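## Task

Set the green cylinder standing upright on top of the black cube, centred on it, so that it stays there by itself once the robot lets go.

## Robot and tools

Robot: two six-joint arms, left_arm and right_arm, each ending in a two-finger parallel gripper. Joint order in every row and every per-joint list: waist, shoulder, elbow, wrist pitch, wrist yaw, wrist roll. Each arm's stated ranges in rad: waist -2.880 to 2.880, shoulder 0.000 to 3.142, elbow 0.000 to 3.019, wrist pitch -1.693 to 1.571, wrist yaw -1.571 to 1.571, wrist roll -2.094 to 2.094. Real ends may be off by up to 0.019 rad either way.

Frame: one scene frame for both arms. The origin lies on the tabletop midway between the arms, +x runs out across the table, +z is up, and left_arm sits on the +y side. The arm names do not tell you image sides. Arm bases may be slightly tilted. Any mounting plates and the metal frame behind the arms are fixed obstacles; a "too close" warning counts a plate and its side of the frame as part of that arm.

execute_actions(actions): actions is a list of up to 15 actions. Each action is a table of up to 15 rows, one row per 1/30 s control step; a table with fewer rows repeats its final row until 15 steps (0.5 s) have passed. Each row is 14 numbers in [-1, 1], always for both arms: left_arm's six joint values then its opening, then right_arm's six joint values then its opening. Joint values are offsets, not poses: each is measured from that arm's angles when the current action began (for a call's first action, the angles in the latest reported state), never from the previous row. They are scaled so 1.0 equals 1.264 rad (waist), 1.32 (shoulder), 1.276 (elbow), 1.83 (wrist pitch), 1.686 (wrist yaw), 2.022 (wrist roll). Opening is absolute: +1 fully open, -1 closed. An empty list just reports state and images. If any action asks a joint to pass more than 0.019 rad beyond its range end, that action is rejected for both arms; a malformed action, or a failing first action, rejects the whole call. Joints commanded past their true end stop there, and "joint sent to its limit" may appear; its absence does not prove there is room left.

move(target, speed, blocking): target is one 14-number row laid out exactly as above, with joint offsets counted from the Joint positions in the most recent result that listed them, and absolute openings sent immediately. All joints follow paths that finish together, so grippers trace curves. speed (rad/s, 0.01 to 2, default 0.5) caps the joint with the longest travel; paths last between 0.5 and 10 s and are cut off at 10 s. Moves ignore obstacles and the other arm. Faster moves hit harder; aiming beyond a contact presses harder. blocking=false returns after 0.5 s while motion continues; until a result shows it ended, further rows or moves are refused, so use wait or stop. The result adds a "move:" line: the ending (done, off_target, moving, held, fault), limits=held or limits=none, and each arm's joint farthest from target. After limits=held an arm may suddenly go much faster than speed. To keep an arm pressing as before, send offsets from its Joint positions to its Joint targets.

wait(seconds): 0 to 10; arms keep their last command and a running move continues, ending the wait early if it finishes. stop(): brakes a running move; needs room, more when fast; fingers are not stopped. zoom_image(camera, region): camera is cam_left_wrist or cam_right_wrist; region is [x0, y0, x1, y1] in pixels of that camera's latest 616x616 image, top-left origin, at most 504 by 504. finished_scene(scene): pass the number of the scene you are ending; irreversible; the result reports success and gives the next task.

Results: a state line per arm with end_effector_position (metres, scene frame) and end_effector_quat_wxyz. That point sits between the finger pads about 1 cm behind the tips; fingers point along gripper +z and close along its y. Reported positions can be wrong, more at long reach. Joint positions and Joint velocities give six joints (rad, rad/s) plus finger gap (m, m/s; 0.094 when open). Joint targets shows where joints are being driven now. grip_measured is the opening on the command scale, each gripper off by up to about 1 mm. "joint command not followed" means a clearance check altered joint targets on some steps. FAULT lines mean an arm stopped.

Motion limits: per step, a joint's target stays within 0.264 (waist), 0.32 (shoulder), 0.276 (elbow), 0.33 (wrist pitch), 0.186 (wrist yaw), 0.522 (wrist roll) rad of its measured angle, and targets are scaled back if they would put the gripper over 70 mm from where it is, so large motions span several actions and may need re-commanding. Zero offsets can let an arm droop; hold it by commanding back to the wanted angles, then zeros, pushing further if it still sags.

Gripping: command an opening below grip_measured to hold; about 0.03 below is firm, less is lighter. Pads exert roughly 50 to 62 N, less on thin parts, with a brief spike on contact. Holding loads heats motors: MOTOR HOT at 85 °C, and at 100 °C an OVER-TEMPERATURE FAULT drops that arm.

Avoid: objects leaving the table, arms striking or pressing each other, drops, slips, slams and hard pushes. Occasional tugs on held parts or shoves on loose objects may happen. Cylinders must end upright, centred and free-standing. Robot time counts, so move efficiently and smoothly.

Cameras (fisheye, 616x616): cam_left_wrist K=[[179.717, 0, 303.585], [0, 180.077, 311.386], [0, 0, 1]], cam_right_wrist K=[[180.375, 0, 304.831], [0, 180.735, 308.542], [0, 0, 1]], D=[-0.005, 0, 0, 0], theta_max_deg=100.

Each tool is called after ">>>" as name(argument=value, ...), one argument or row to a line, values as JSON.

## Session

>>> execute_actions(
  actions=[],
)

Scene clock: 0.00 s.
left_arm: end_effector_position=(+0.4780, +0.3328, +0.2436) grip_measured=-0.992 end_effector_quat_wxyz=(+0.364, +0.059, +0.929, -0.041) | right_arm: end_effector_position=(+0.2338, +0.1290, +0.2512) grip_measured=+1.000 end_effector_quat_wxyz=(+0.076, -0.219, +0.966, +0.111)
Joint names: [waist, shoulder, elbow, wrist pitch, wrist yaw, wrist roll]
Joint positions: left_arm=[ 0.308  1.186  0.682 -0.145  0.096  0.362  0.   ] | right_arm=[ 1.254  1.917  1.213 -0.799  0.202  0.627  0.094]
Joint velocities: left_arm=[-0.005 -0.005  0.012 -0.002 -0.007  0.037 -0.   ] | right_arm=[-0.015  0.005 -0.012 -0.007 -0.022  0.007  0.   ]
Joint targets: left_arm=[0.309 1.192 0.697 -0.143 0.096 0.362] | right_arm=[1.252 1.926 1.230 -0.798 0.202 0.627]

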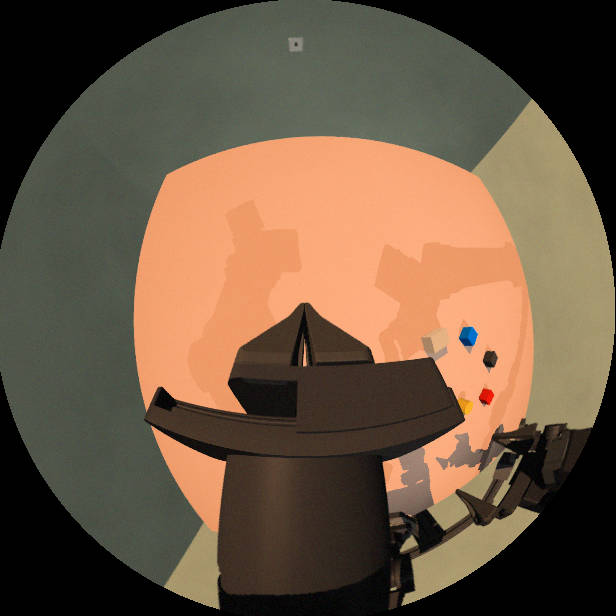

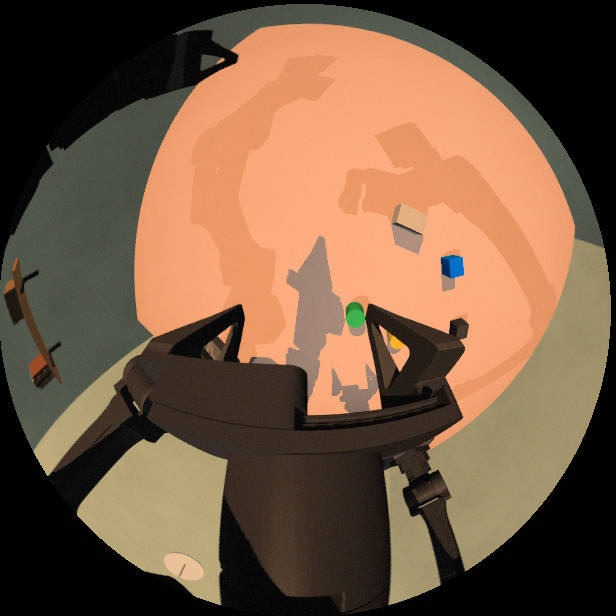

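>>> move(
  target=[0.5,0,0,0,0,0,1,-0.4,0,0,0,-0.1,0,1],
  speed=1,
)

Scene clock: 2.30 s.
left_arm: end_effector_position=(+0.3434, +0.5946, +0.2048) grip_measured=+1.000 end_effector_quat_wxyz=(+0.286, -0.204, +0.929, +0.119) | right_arm: end_effector_position=(+0.4001, -0.0228, +0.1839) grip_measured=+1.000 end_effector_quat_wxyz=(-0.021, +0.019, +0.989, +0.145)
Joint names: [waist, shoulder, elbow, wrist pitch, wrist yaw, wrist roll]
Joint positions: left_arm=[ 0.947  1.186  0.682 -0.145  0.097  0.362  0.094] | right_arm=[ 0.747  1.917  1.213 -0.799  0.036  0.627  0.094]
Joint velocities: left_arm=[ 0.005  0.005 -0.017  0.002 -0.037 -0.022  0.   ] | right_arm=[-0.015 -0.015 -0.017 -0.022  0.037 -0.037  0.   ]
Joint targets: left_arm=[0.939 1.186 0.682 -0.145 0.097 0.362] | right_arm=[0.749 1.917 1.213 -0.799 0.033 0.627]
move: done; limits=none; left_arm: farthest joint: the waist, 0.007 radians from its target (0.632 radians at the start); right_arm: farthest joint: the wrist yaw, 0.003 radians from its target (0.168 radians at the start)

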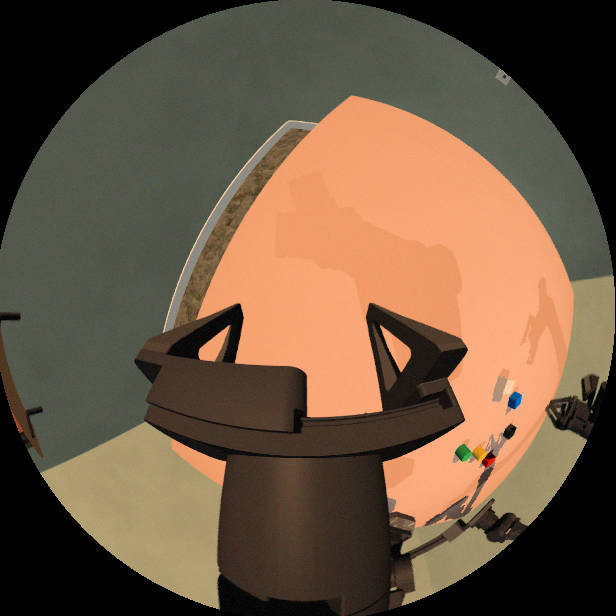

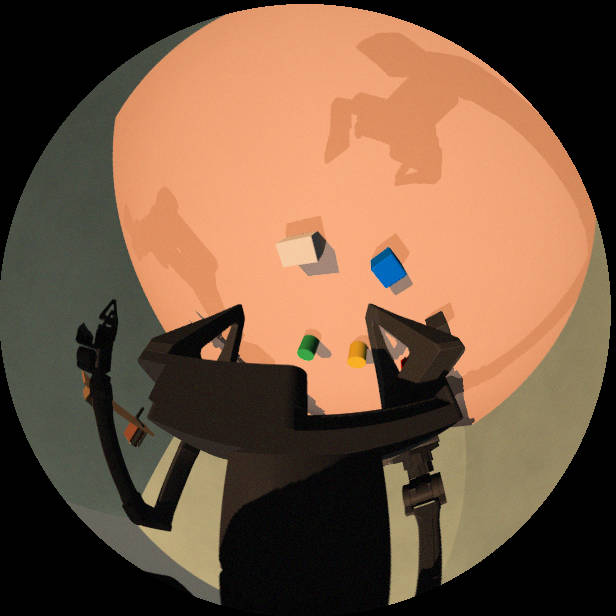

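>>> move(
  target=[0,0,0,0,0,0,1,0.4,-0.15,0,0,0,0,1],
  speed=1,
)

>>> move(
  target=[0,0,0,0,0,0,1,0,0,-0.15,0,0,0,1],
  speed=1,
)

>>> move(
  target=[0,0,0,0,0,0,1,0,0,0,-0.15,0,0,1],
  speed=1,
)

Scene clock: 5.73 s.
left_arm: end_effector_position=(+0.3434, +0.5946, +0.2048) grip_measured=+1.000 end_effector_quat_wxyz=(+0.286, -0.204, +0.929, +0.119) | right_arm: end_effector_position=(+0.2316, +0.1307, +0.3613) grip_measured=+1.000 end_effector_quat_wxyz=(+0.080, -0.210, +0.944, +0.242)
Joint names: [waist, shoulder, elbow, wrist pitch, wrist yaw, wrist roll]
Joint positions: left_arm=[ 0.947  1.186  0.682 -0.145  0.097  0.362  0.094] | right_arm=[ 1.252  1.707  1.213 -0.799  0.034  0.627  0.094]
Joint velocities: left_arm=[-0.005  0.005 -0.022  0.002 -0.037 -0.022  0.   ] | right_arm=[-0.024  0.005 -0.017  0.012  0.051  0.037  0.   ]
Joint targets: left_arm=[0.947 1.186 0.682 -0.145 0.097 0.362] | right_arm=[1.252 1.719 1.213 -0.799 0.036 0.627]
move: done; limits=none; left_arm: farthest joint: the waist, 0.000 radians from its target (0.000 radians at the start); right_arm: farthest joint: the shoulder, 0.012 radians from its target (0.198 radians at the start)

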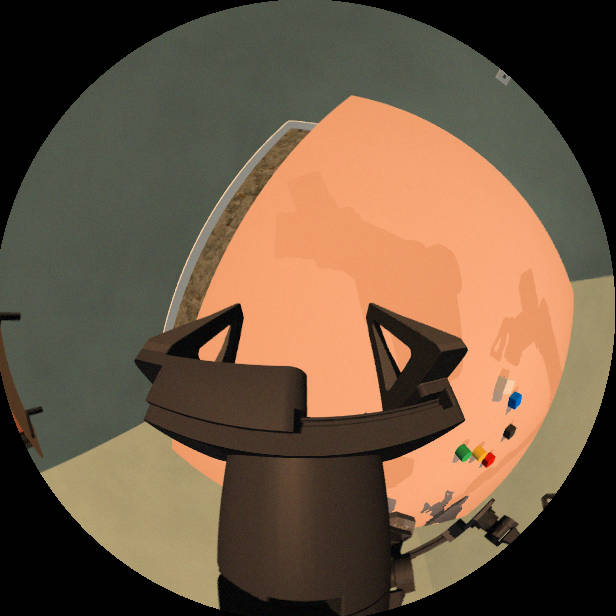

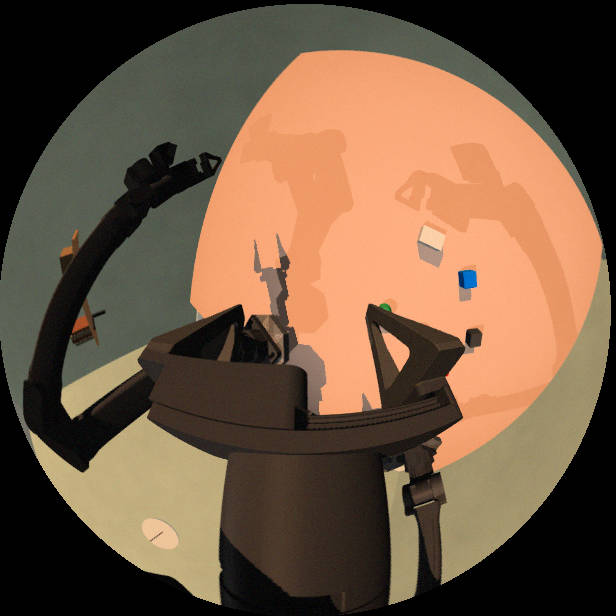

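Scene clock: 6.47 s.
left_arm: end_effector_position=(+0.3434, +0.5946, +0.2048) grip_measured=+1.000 end_effector_quat_wxyz=(+0.286, -0.204, +0.929, +0.119) | right_arm: end_effector_position=(+0.1838, +0.0741, +0.2788) grip_measured=+1.000 end_effector_quat_wxyz=(+0.019, -0.226, +0.958, +0.172)
Joint names: [waist, shoulder, elbow, wrist pitch, wrist yaw, wrist roll]
Joint positions: left_arm=[ 0.947  1.186  0.682 -0.145  0.097  0.362  0.094] | right_arm=[ 1.252  1.704  1.02  -0.799  0.034  0.627  0.094]
Joint velocities: left_arm=[-0.015 -0.005 -0.012 -0.007 -0.007  0.022  0.   ] | right_arm=[-0.015 -0.015  0.002 -0.007 -0.007 -0.066  0.   ]
Joint targets: left_arm=[0.947 1.186 0.682 -0.145 0.097 0.362] | right_arm=[1.252 1.707 1.022 -0.799 0.034 0.627]
move: done; limits=none; left_arm: farthest joint: the waist, 0.000 radians from its target (0.000 radians at the start); right_arm: farthest joint: the shoulder, 0.003 radians from its target (0.000 radians at the start)

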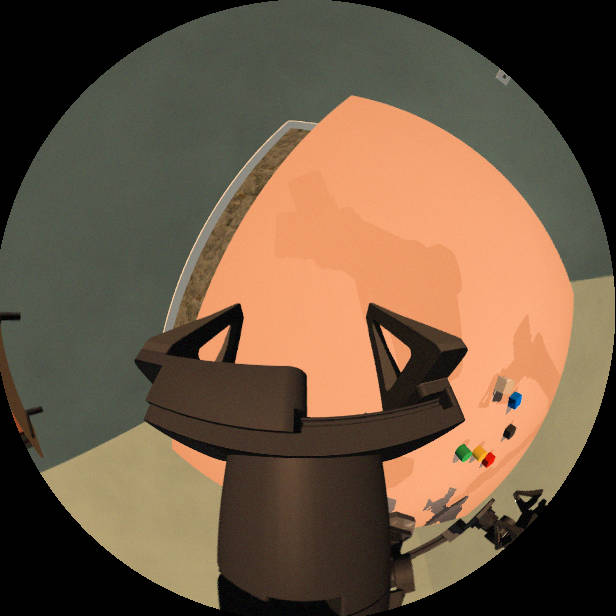

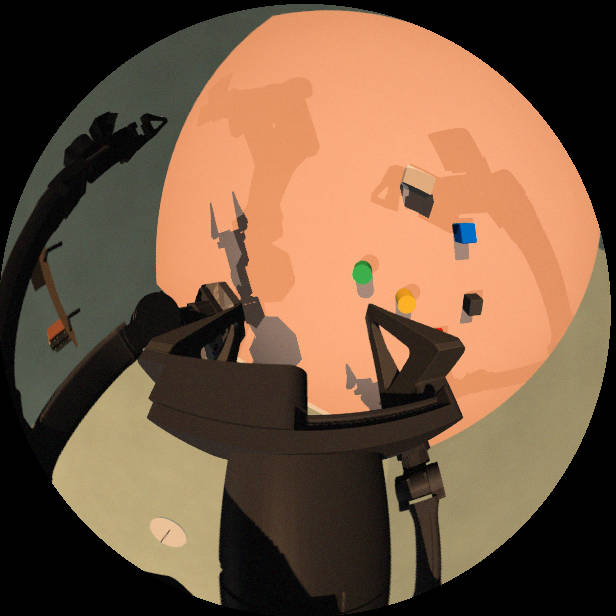

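Scene clock: 7.30 s.
left_arm: end_effector_position=(+0.3434, +0.5946, +0.2048) grip_measured=+1.000 end_effector_quat_wxyz=(+0.286, -0.204, +0.929, +0.119) | right_arm: end_effector_position=(+0.1542, +0.0170, +0.2687) grip_measured=+1.000 end_effector_quat_wxyz=(-0.065, -0.246, +0.964, +0.072)
Joint names: [waist, shoulder, elbow, wrist pitch, wrist yaw, wrist roll]
Joint positions: left_arm=[ 0.947  1.186  0.682 -0.145  0.097  0.362  0.094] | right_arm=[ 1.252  1.704  1.02  -1.065  0.034  0.627  0.094]
Joint velocities: left_arm=[ 0.005 -0.005 -0.002 -0.022  0.022  0.051  0.   ] | right_arm=[-0.005  0.005 -0.007  0.007  0.022 -0.022  0.   ]
Joint targets: left_arm=[0.947 1.186 0.682 -0.145 0.097 0.362] | right_arm=[1.252 1.704 1.020 -1.073 0.034 0.627]
move: done; limits=none; left_arm: farthest joint: the waist, 0.000 radians from its target (0.000 radians at the start); right_arm: farthest joint: the wrist pitch, 0.009 radians from its target (0.275 radians at the start)

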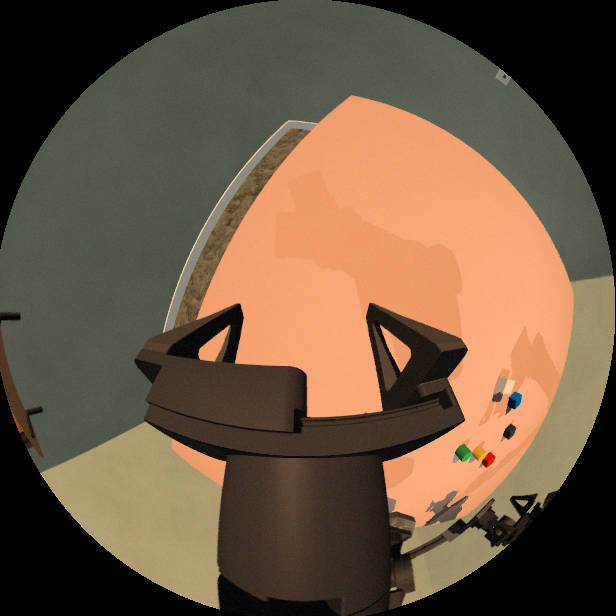

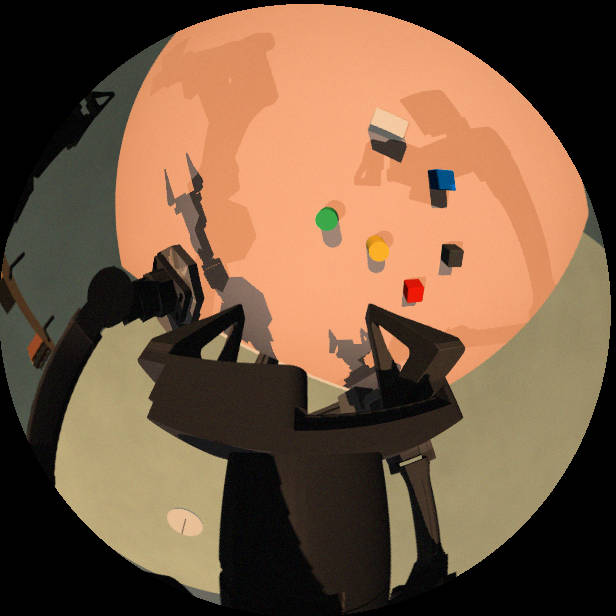

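>>> move(
  target=[0,0,0,0,0,0,1,0,0.213,-0.114,0.222,0.11,0,1],
  speed=1,
)

Scene clock: 10.87 s.
left_arm: end_effector_position=(+0.3434, +0.5946, +0.2048) grip_measured=+1.000 end_effector_quat_wxyz=(+0.286, -0.204, +0.929, +0.119) | right_arm: end_effector_position=(+0.1473, +0.0101, +0.1161) grip_measured=+1.000 end_effector_quat_wxyz=(-0.007, -0.250, +0.968, -0.001)
Joint names: [waist, shoulder, elbow, wrist pitch, wrist yaw, wrist roll]
Joint positions: left_arm=[ 0.947  1.186  0.682 -0.145  0.097  0.362  0.094] | right_arm=[ 1.252  1.988  0.87  -0.667  0.217  0.627  0.094]
Joint velocities: left_arm=[-0.005 -0.015 -0.022  0.012 -0.007  0.007  0.   ] | right_arm=[-0.005 -0.015  0.007  0.007 -0.007 -0.11   0.   ]
Joint targets: left_arm=[0.947 1.186 0.682 -0.145 0.097 0.362] | right_arm=[1.252 1.985 0.874 -0.658 0.220 0.627]
move: done; limits=none; left_arm: farthest joint: the waist, 0.000 radians from its target (0.000 radians at the start); right_arm: farthest joint: the wrist pitch, 0.009 radians from its target (0.406 radians at the start)

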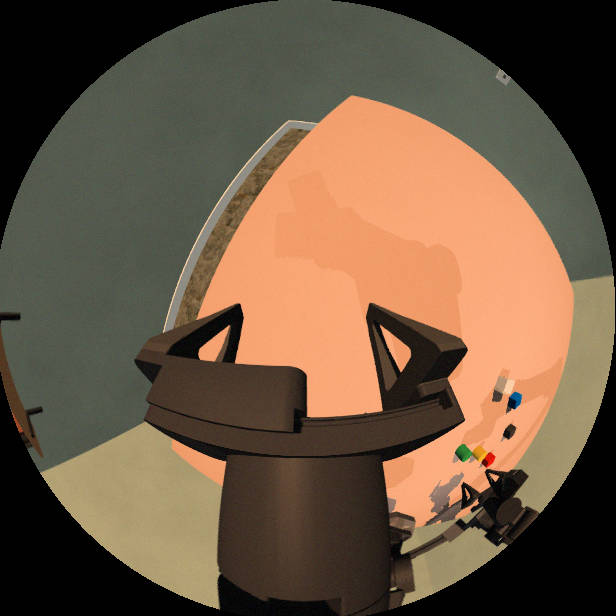

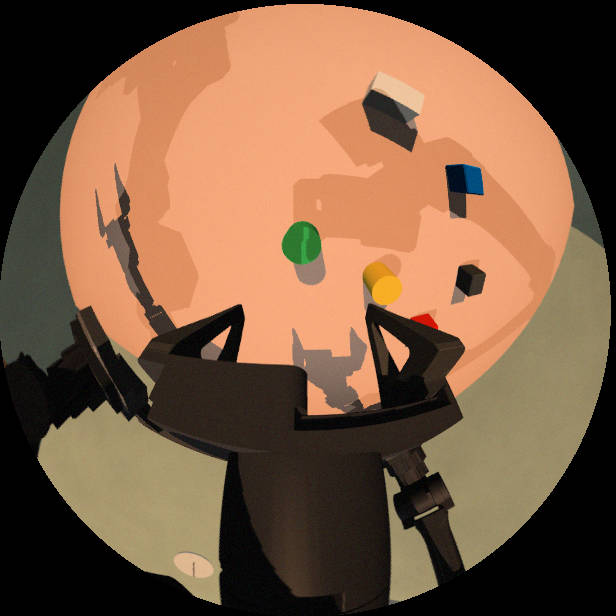

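>>> zoom_image(
  camera="cam_right_wrist",
  region=[230,180,430,330],
)

Region (230, 180, 430, 330) of cam_right_wrist's 616x616 image, scaled by 2.520, with more detail than that image has; it fills the top 378 rows of this view, and the rest is white.

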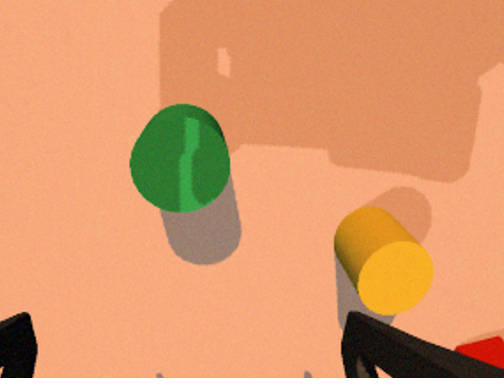

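>>> move(
  target=[0,0,0,0,0,0,1,-0.018,0.091,0.026,0.056,0,0,0.4],
)

Scene clock: 13.43 s.
left_arm: end_effector_position=(+0.3434, +0.5946, +0.2048) grip_measured=+1.000 end_effector_quat_wxyz=(+0.286, -0.204, +0.929, +0.119) | right_arm: end_effector_position=(+0.1452, +0.0153, +0.0767) grip_measured=+0.402 end_effector_quat_wxyz=(-0.011, -0.244, +0.970, -0.003)
Joint names: [waist, shoulder, elbow, wrist pitch, wrist yaw, wrist roll]
Joint positions: left_arm=[ 0.947  1.186  0.682 -0.145  0.097  0.362  0.094] | right_arm=[ 1.238  2.095  0.877 -0.574  0.217  0.627  0.066]
Joint velocities: left_arm=[-0.005 -0.015 -0.002  0.002 -0.051 -0.022  0.   ] | right_arm=[ 0.005  0.005 -0.017  0.007 -0.066 -0.007  0.   ]
Joint targets: left_arm=[0.947 1.186 0.682 -0.145 0.097 0.362] | right_arm=[1.229 2.109 0.903 -0.565 0.217 0.627]
move: off_target (right_arm); limits=none; left_arm: farthest joint: the waist, 0.000 radians from its target (0.000 radians at the start); right_arm: farthest joint: the elbow, 0.027 radians from its target (0.033 radians at the start)

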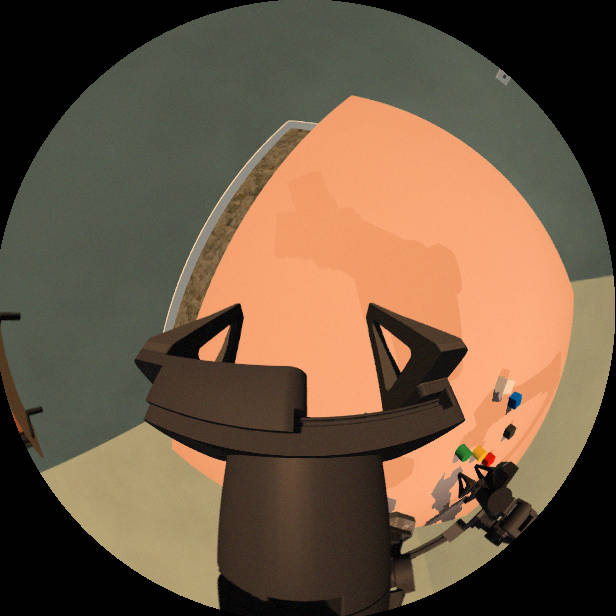

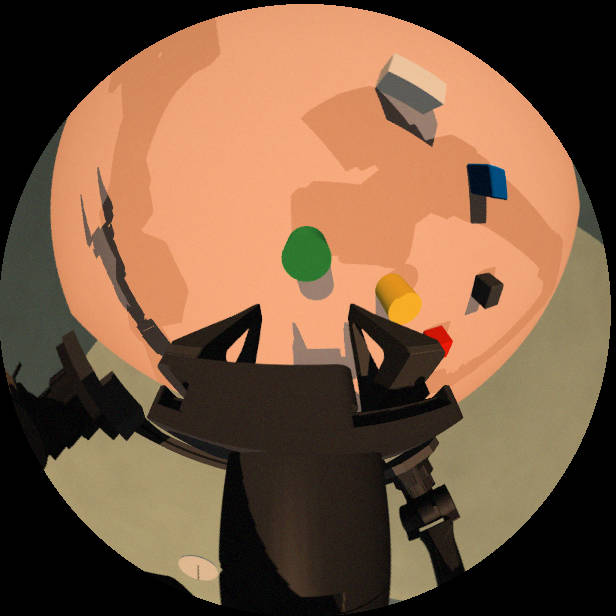

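>>> move(
  target=[0,0,0,0,0,0,1,-0.038,0.049,0.057,0.019,0,0,0.4],
)

Scene clock: 15.03 s.
left_arm: end_effector_position=(+0.3434, +0.5946, +0.2048) grip_measured=+1.000 end_effector_quat_wxyz=(+0.286, -0.204, +0.929, +0.119) | right_arm: end_effector_position=(+0.1687, +0.0306, +0.0681) grip_measured=+0.402 end_effector_quat_wxyz=(-0.005, -0.220, +0.975, +0.011)
Joint names: [waist, shoulder, elbow, wrist pitch, wrist yaw, wrist roll]
Joint positions: left_arm=[ 0.947  1.186  0.682 -0.145  0.097  0.362  0.094] | right_arm=[ 1.195  2.133  0.927 -0.547  0.217  0.627  0.066]
Joint velocities: left_arm=[ 0.005 -0.005  0.002 -0.022  0.007  0.007  0.   ] | right_arm=[-0.005 -0.024  0.007 -0.002 -0.037 -0.007 -0.   ]
Joint targets: left_arm=[0.947 1.186 0.682 -0.145 0.097 0.362] | right_arm=[1.190 2.160 0.949 -0.539 0.217 0.627]
move: off_target (right_arm); limits=none; left_arm: farthest joint: the waist, 0.000 radians from its target (0.000 radians at the start); right_arm: farthest joint: the shoulder, 0.027 radians from its target (0.065 radians at the start)

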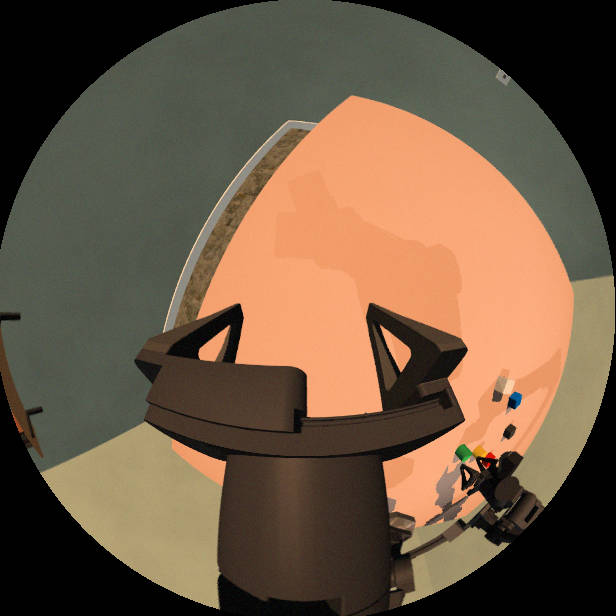

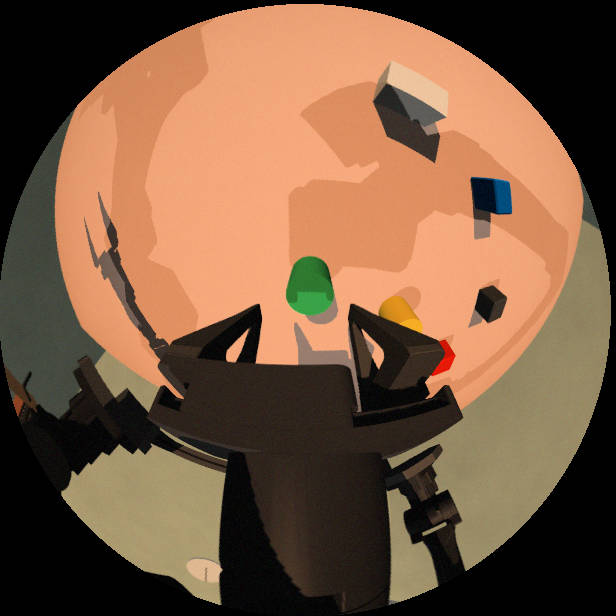

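>>> move(
  target=[0,0,0,0,0,0,1,-0.01,0.095,0.015,0.058,0,0,0.4],
  speed=0.3,
)

Scene clock: 16.40 s.
left_arm: end_effector_position=(+0.3434, +0.5946, +0.2048) grip_measured=+1.000 end_effector_quat_wxyz=(+0.286, -0.204, +0.929, +0.119) | right_arm: end_effector_position=(+0.1577, +0.0310, +0.0251) grip_measured=+0.402 end_effector_quat_wxyz=(-0.009, -0.220, +0.975, +0.006)
Joint names: [waist, shoulder, elbow, wrist pitch, wrist yaw, wrist roll]
Joint positions: left_arm=[ 0.947  1.186  0.682 -0.145  0.097  0.362  0.094] | right_arm=[ 1.194  2.242  0.927 -0.45   0.217  0.627  0.066]
Joint velocities: left_arm=[-0.015 -0.015  0.027 -0.012 -0.037  0.037  0.   ] | right_arm=[ 0.015 -0.005  0.012 -0.012 -0.051 -0.007 -0.   ]
Joint targets: left_arm=[0.947 1.186 0.682 -0.145 0.097 0.362] | right_arm=[1.182 2.258 0.946 -0.441 0.217 0.627]
move: done; limits=none; left_arm: farthest joint: the waist, 0.000 radians from its target (0.000 radians at the start); right_arm: farthest joint: the elbow, 0.019 radians from its target (0.020 radians at the start)

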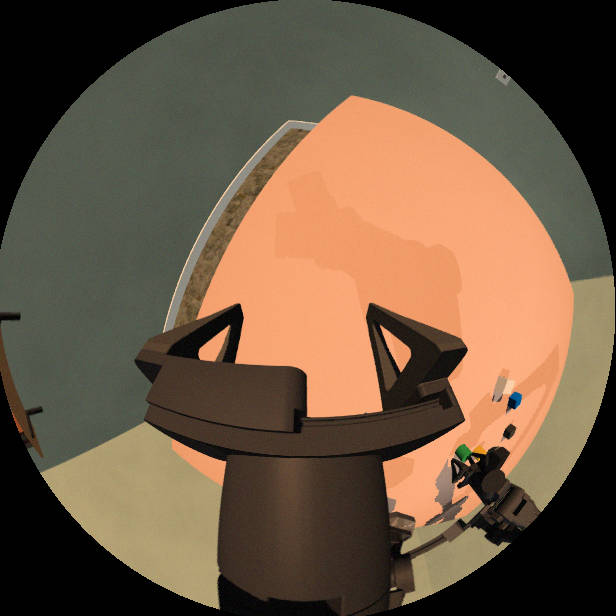

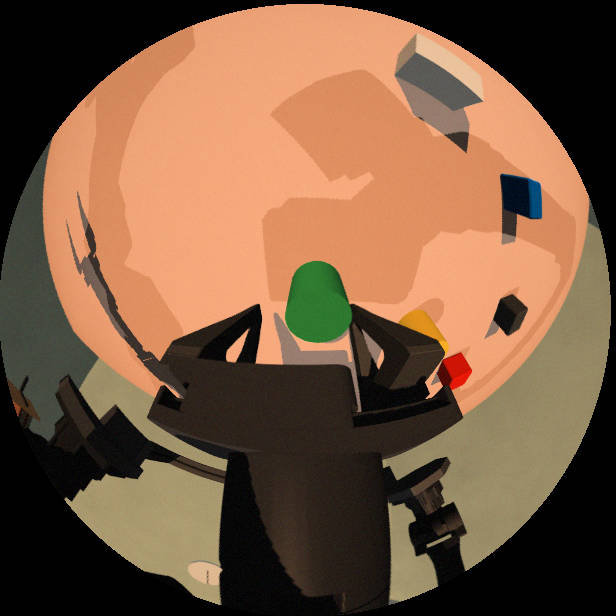

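>>> move(
  target=[0,0,0,0,0,0,1,-0.042,0.005,0.04,-0.012,0,0,0.4],
  speed=0.2,
)

Scene clock: 17.50 s.
left_arm: end_effector_position=(+0.3434, +0.5946, +0.2048) grip_measured=+1.000 end_effector_quat_wxyz=(+0.286, -0.204, +0.929, +0.119) | right_arm: end_effector_position=(+0.1801, +0.0333, +0.0257) grip_measured=+0.402 end_effector_quat_wxyz=(-0.010, -0.196, +0.980, +0.011)
Joint names: [waist, shoulder, elbow, wrist pitch, wrist yaw, wrist roll]
Joint positions: left_arm=[ 0.947  1.186  0.682 -0.145  0.097  0.362  0.094] | right_arm=[ 1.146  2.242  0.958 -0.464  0.217  0.627  0.066]
Joint velocities: left_arm=[-0.005 -0.005 -0.007  0.007  0.007  0.037  0.   ] | right_arm=[ 0.005 -0.015  0.002 -0.002  0.022  0.037  0.   ]
Joint targets: left_arm=[0.947 1.186 0.682 -0.145 0.097 0.362] | right_arm=[1.140 2.249 0.978 -0.473 0.217 0.627]
move: done; limits=none; left_arm: farthest joint: the waist, 0.000 radians from its target (0.000 radians at the start); right_arm: farthest joint: the elbow, 0.020 radians from its target (0.051 radians at the start)

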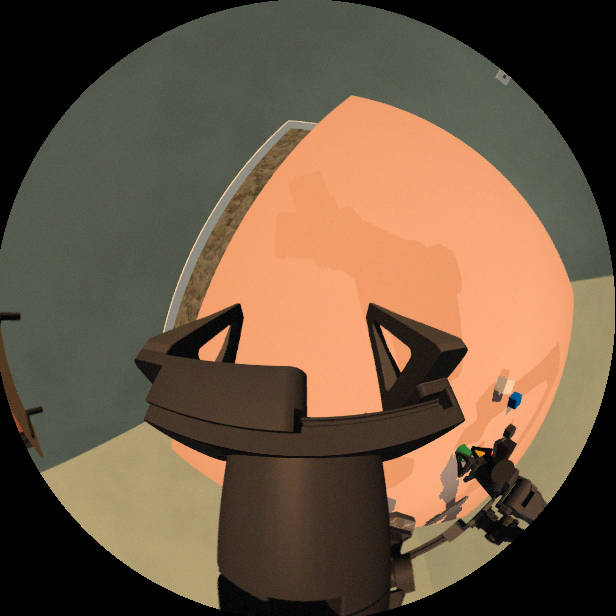

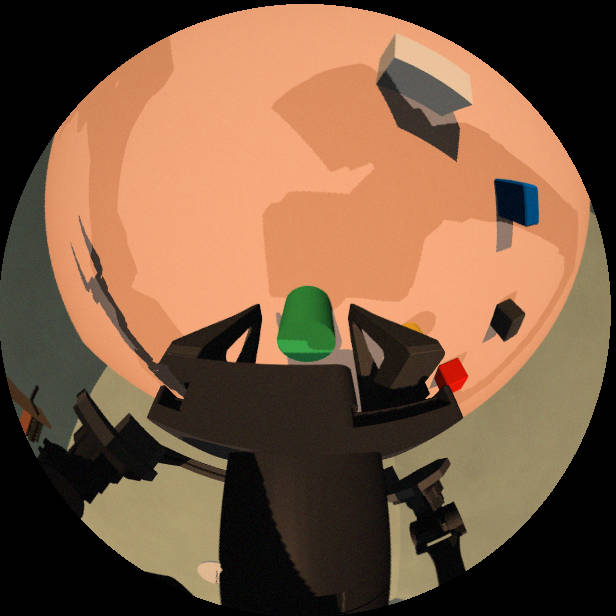

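>>> move(
  target=[0,0,0,0,0,0,1,-0.004,0.005,0.015,-0.004,0,0,-0.45],
)

Scene clock: 18.37 s.
left_arm: end_effector_position=(+0.3434, +0.5946, +0.2048) grip_measured=+1.000 end_effector_quat_wxyz=(+0.286, -0.204, +0.929, +0.119) | right_arm: end_effector_position=(+0.1801, +0.0333, +0.0257) grip_measured=-0.201 end_effector_quat_wxyz=(-0.010, -0.196, +0.980, +0.011)
Joint names: [waist, shoulder, elbow, wrist pitch, wrist yaw, wrist roll]
Joint positions: left_arm=[ 0.947  1.186  0.682 -0.145  0.097  0.362  0.094] | right_arm=[ 1.146  2.242  0.958 -0.464  0.217  0.627  0.038]
Joint velocities: left_arm=[ 0.005  0.005 -0.007 -0.007 -0.007  0.007  0.   ] | right_arm=[ 0.005  0.005 -0.012  0.012 -0.007 -0.007 -0.001]
Joint targets: left_arm=[0.947 1.186 0.682 -0.145 0.097 0.362] | right_arm=[1.141 2.249 0.977 -0.471 0.217 0.627]
move: done; limits=none; left_arm: farthest joint: the waist, 0.000 radians from its target (0.000 radians at the start); right_arm: farthest joint: the elbow, 0.019 radians from its target (0.019 radians at the start)

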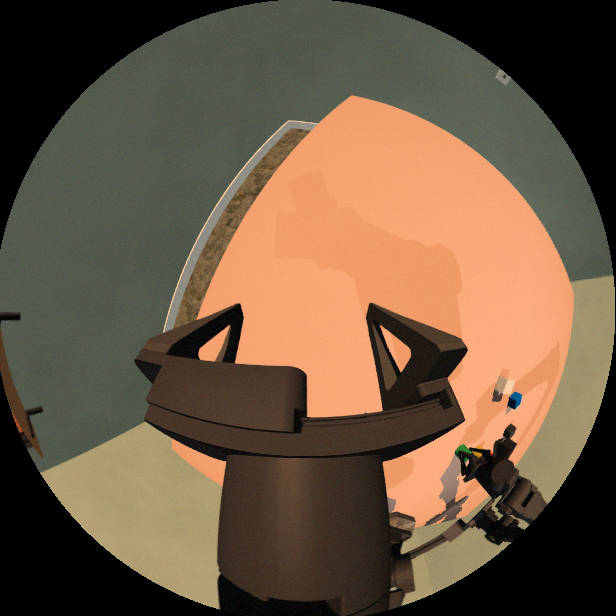

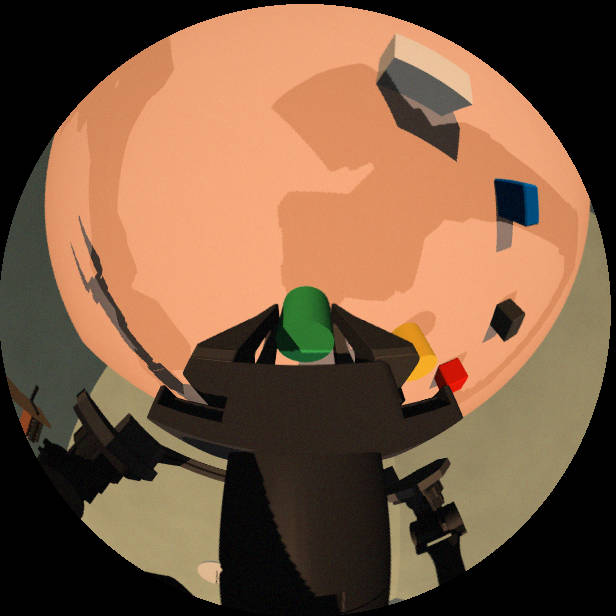

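>>> move(
  target=[0,0,0,0,0,0,1,0,-0.21,0,-0.15,0,0,-0.27],
  speed=0.6,
)

Scene clock: 20.90 s.
left_arm: end_effector_position=(+0.3434, +0.5946, +0.2048) grip_measured=+1.000 end_effector_quat_wxyz=(+0.286, -0.204, +0.929, +0.119) | right_arm: end_effector_position=(+0.2055, +0.0183, +0.1427) grip_measured=-0.201 end_effector_quat_wxyz=(-0.001, -0.193, +0.981, +0.021)
Joint names: [waist, shoulder, elbow, wrist pitch, wrist yaw, wrist roll]
Joint positions: left_arm=[ 0.947  1.186  0.682 -0.145  0.097  0.362  0.094] | right_arm=[ 1.146  1.949  0.958 -0.73   0.217  0.627  0.038]
Joint velocities: left_arm=[ 0.005  0.005 -0.012 -0.012 -0.007  0.007  0.   ] | right_arm=[ 0.005  0.015  0.002  0.007  0.051 -0.022  0.001]
Joint targets: left_arm=[0.947 1.186 0.682 -0.145 0.097 0.362] | right_arm=[1.146 1.965 0.958 -0.738 0.217 0.627]
move: done; limits=none; left_arm: farthest joint: the waist, 0.000 radians from its target (0.000 radians at the start); right_arm: farthest joint: the shoulder, 0.016 radians from its target (0.278 radians at the start)

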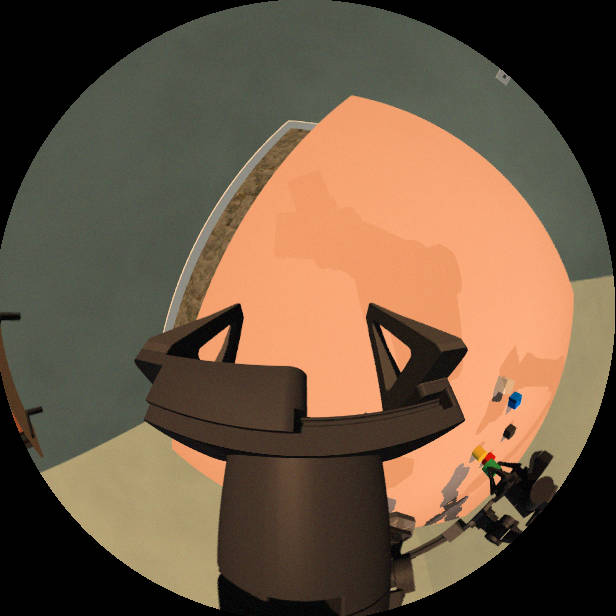

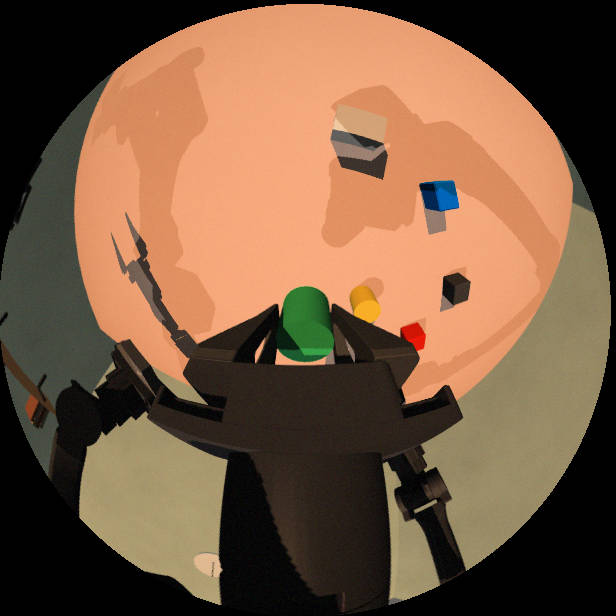

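>>> move(
  target=[0,0,0,0,0,0,1,-0.503,-0.2,-0.144,0.05,0.01,0,-0.27],
  speed=0.7,
)

Scene clock: 22.67 s.
left_arm: end_effector_position=(+0.3434, +0.5946, +0.2048) grip_measured=+1.000 end_effector_quat_wxyz=(+0.286, -0.204, +0.929, +0.119) | right_arm: end_effector_position=(+0.3247, -0.2084, +0.1229) grip_measured=-0.201 end_effector_quat_wxyz=(-0.014, +0.135, +0.990, +0.033)
Joint names: [waist, shoulder, elbow, wrist pitch, wrist yaw, wrist roll]
Joint positions: left_arm=[ 0.947  1.186  0.682 -0.145  0.097  0.362  0.094] | right_arm=[ 0.505  1.69   0.783 -0.648  0.233  0.627  0.038]
Joint velocities: left_arm=[-0.005 -0.005 -0.022  0.007 -0.007 -0.007  0.   ] | right_arm=[ 0.005 -0.005  0.007 -0.007  0.037 -0.051 -0.001]
Joint targets: left_arm=[0.947 1.186 0.682 -0.145 0.097 0.362] | right_arm=[0.510 1.685 0.774 -0.639 0.234 0.627]
move: done; limits=none; left_arm: farthest joint: the waist, 0.000 radians from its target (0.000 radians at the start); right_arm: farthest joint: the wrist pitch, 0.010 radians from its target (0.092 radians at the start)

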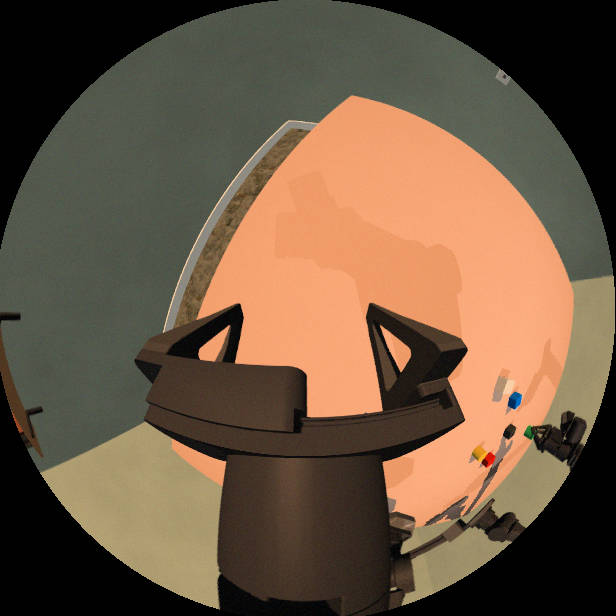

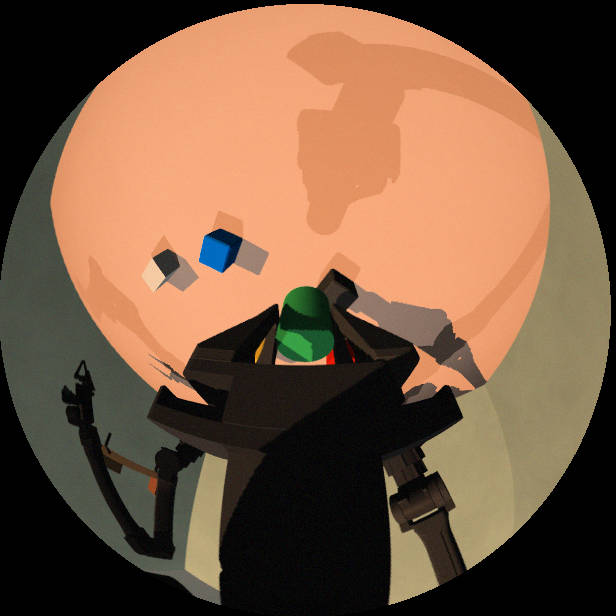

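>>> move(
  target=[0,0,0,0,0,0,1,0.024,-0.03,-0.13,0.066,0.042,0,-0.27],
  speed=0.4,
)

Scene clock: 24.77 s.
left_arm: end_effector_position=(+0.3434, +0.5946, +0.2048) grip_measured=+1.000 end_effector_quat_wxyz=(+0.286, -0.204, +0.929, +0.119) | right_arm: end_effector_position=(+0.2685, -0.2253, +0.1001) grip_measured=-0.201 end_effector_quat_wxyz=(-0.005, +0.120, +0.993, -0.000)
Joint names: [waist, shoulder, elbow, wrist pitch, wrist yaw, wrist roll]
Joint positions: left_arm=[ 0.947  1.186  0.682 -0.145  0.097  0.362  0.094] | right_arm=[ 0.53   1.662  0.618 -0.537  0.3    0.627  0.038]
Joint velocities: left_arm=[-0.015 -0.005  0.007  0.017  0.007 -0.022  0.   ] | right_arm=[-0.015 -0.005  0.002 -0.017  0.037 -0.051  0.   ]
Joint targets: left_arm=[0.947 1.186 0.682 -0.145 0.097 0.362] | right_arm=[0.535 1.650 0.617 -0.527 0.304 0.627]
move: done; limits=none; left_arm: farthest joint: the waist, 0.000 radians from its target (0.000 radians at the start); right_arm: farthest joint: the shoulder, 0.012 radians from its target (0.039 radians at the start)

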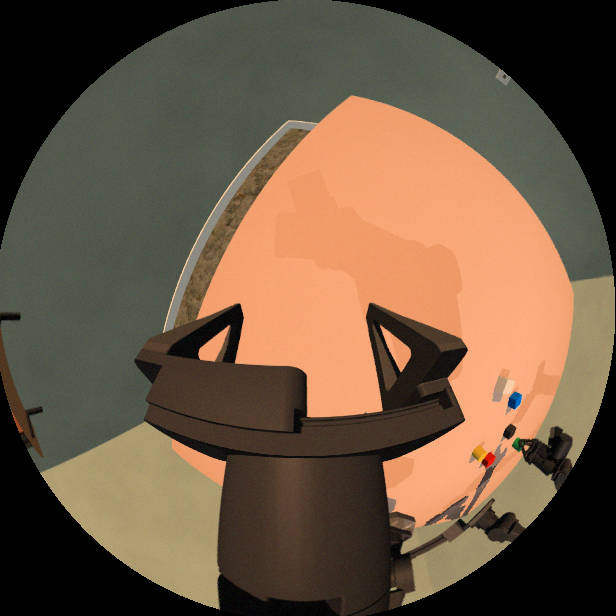

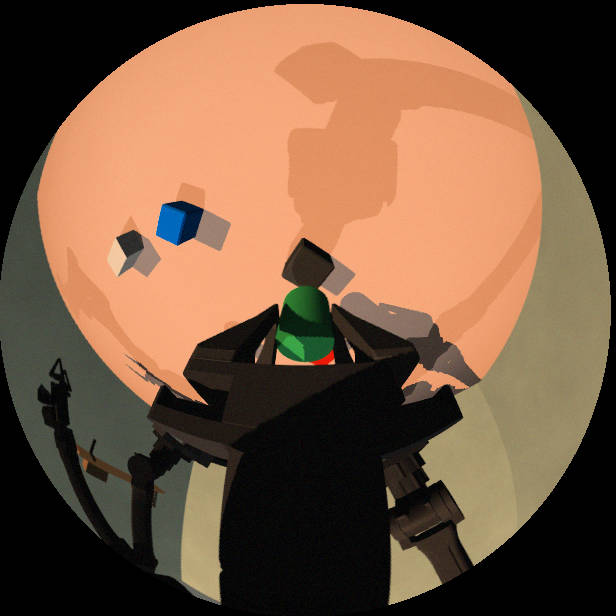

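>>> zoom_image(
  camera="cam_right_wrist",
  region=[250,210,370,330],
)

Region (250, 210, 370, 330) of cam_right_wrist's 616x616 image, scaled by 4.200, with more detail than that image has.

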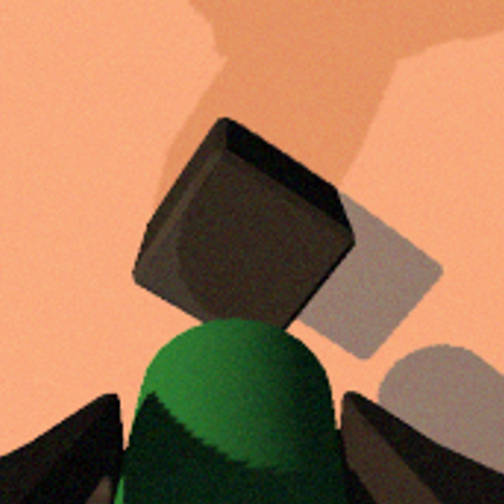

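>>> move(
  target=[0,0,0,0,0,0,1,0,0.07,0,0.049,0,0,-0.27],
  speed=0.2,
)

>>> zoom_image(
  camera="cam_right_wrist",
  region=[230,210,390,370],
)

Scene clock: 26.57 s.
left_arm: end_effector_position=(+0.3434, +0.5946, +0.2048) grip_measured=+1.000 end_effector_quat_wxyz=(+0.286, -0.204, +0.929, +0.119) | right_arm: end_effector_position=(+0.2692, -0.2178, +0.0790) grip_measured=-0.201 end_effector_quat_wxyz=(-0.003, +0.120, +0.993, +0.001)
Joint names: [waist, shoulder, elbow, wrist pitch, wrist yaw, wrist roll]
Joint positions: left_arm=[ 0.947  1.186  0.682 -0.145  0.097  0.362  0.094] | right_arm=[ 0.53   1.737  0.618 -0.457  0.3    0.627  0.038]
Joint velocities: left_arm=[-0.005 -0.015 -0.017  0.012  0.007 -0.051  0.   ] | right_arm=[-0.005  0.005 -0.027  0.007  0.007 -0.037  0.001]
Joint targets: left_arm=[0.947 1.186 0.682 -0.145 0.097 0.362] | right_arm=[0.530 1.755 0.618 -0.448 0.300 0.627]
move: done; limits=none; left_arm: farthest joint: the waist, 0.000 radians from its target (0.000 radians at the start); right_arm: farthest joint: the shoulder, 0.017 radians from its target (0.092 radians at the start)

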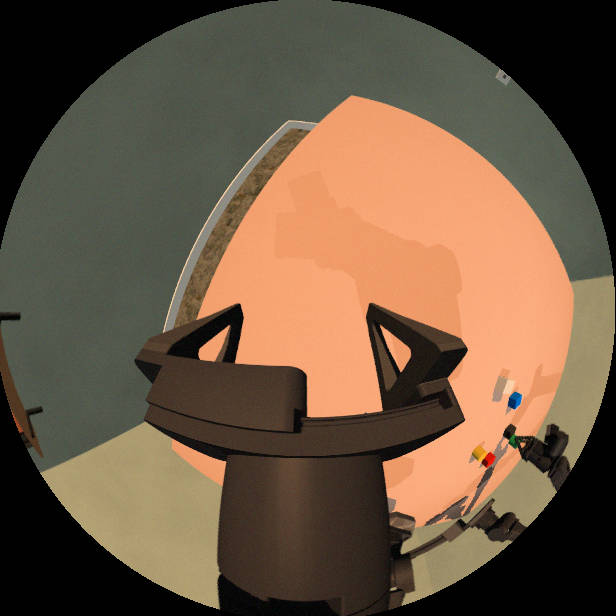

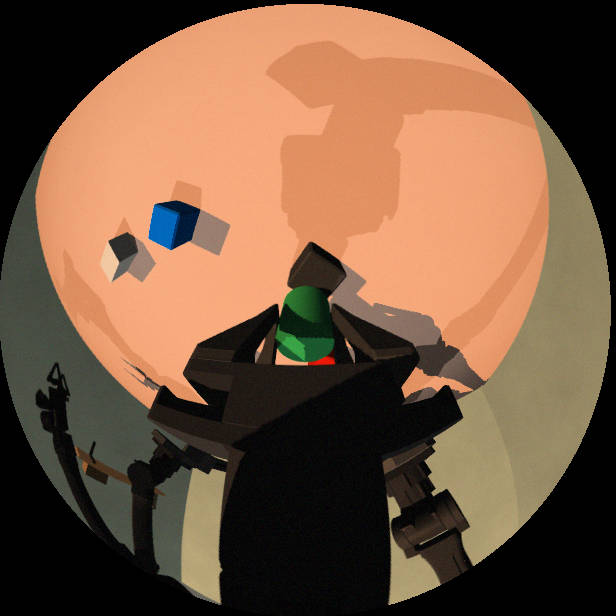

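Region (230, 210, 390, 370) of cam_right_wrist's 616x616 image, scaled by 3.150, with more detail than that image has.

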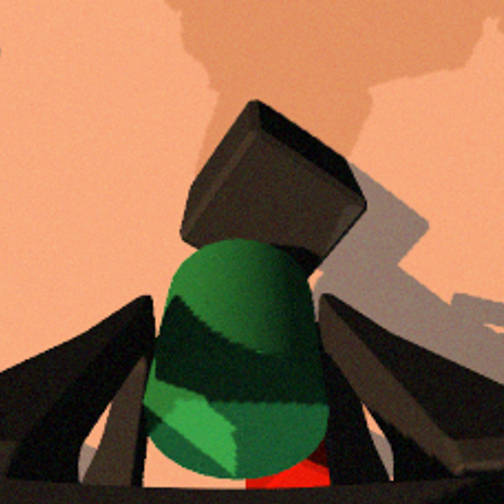

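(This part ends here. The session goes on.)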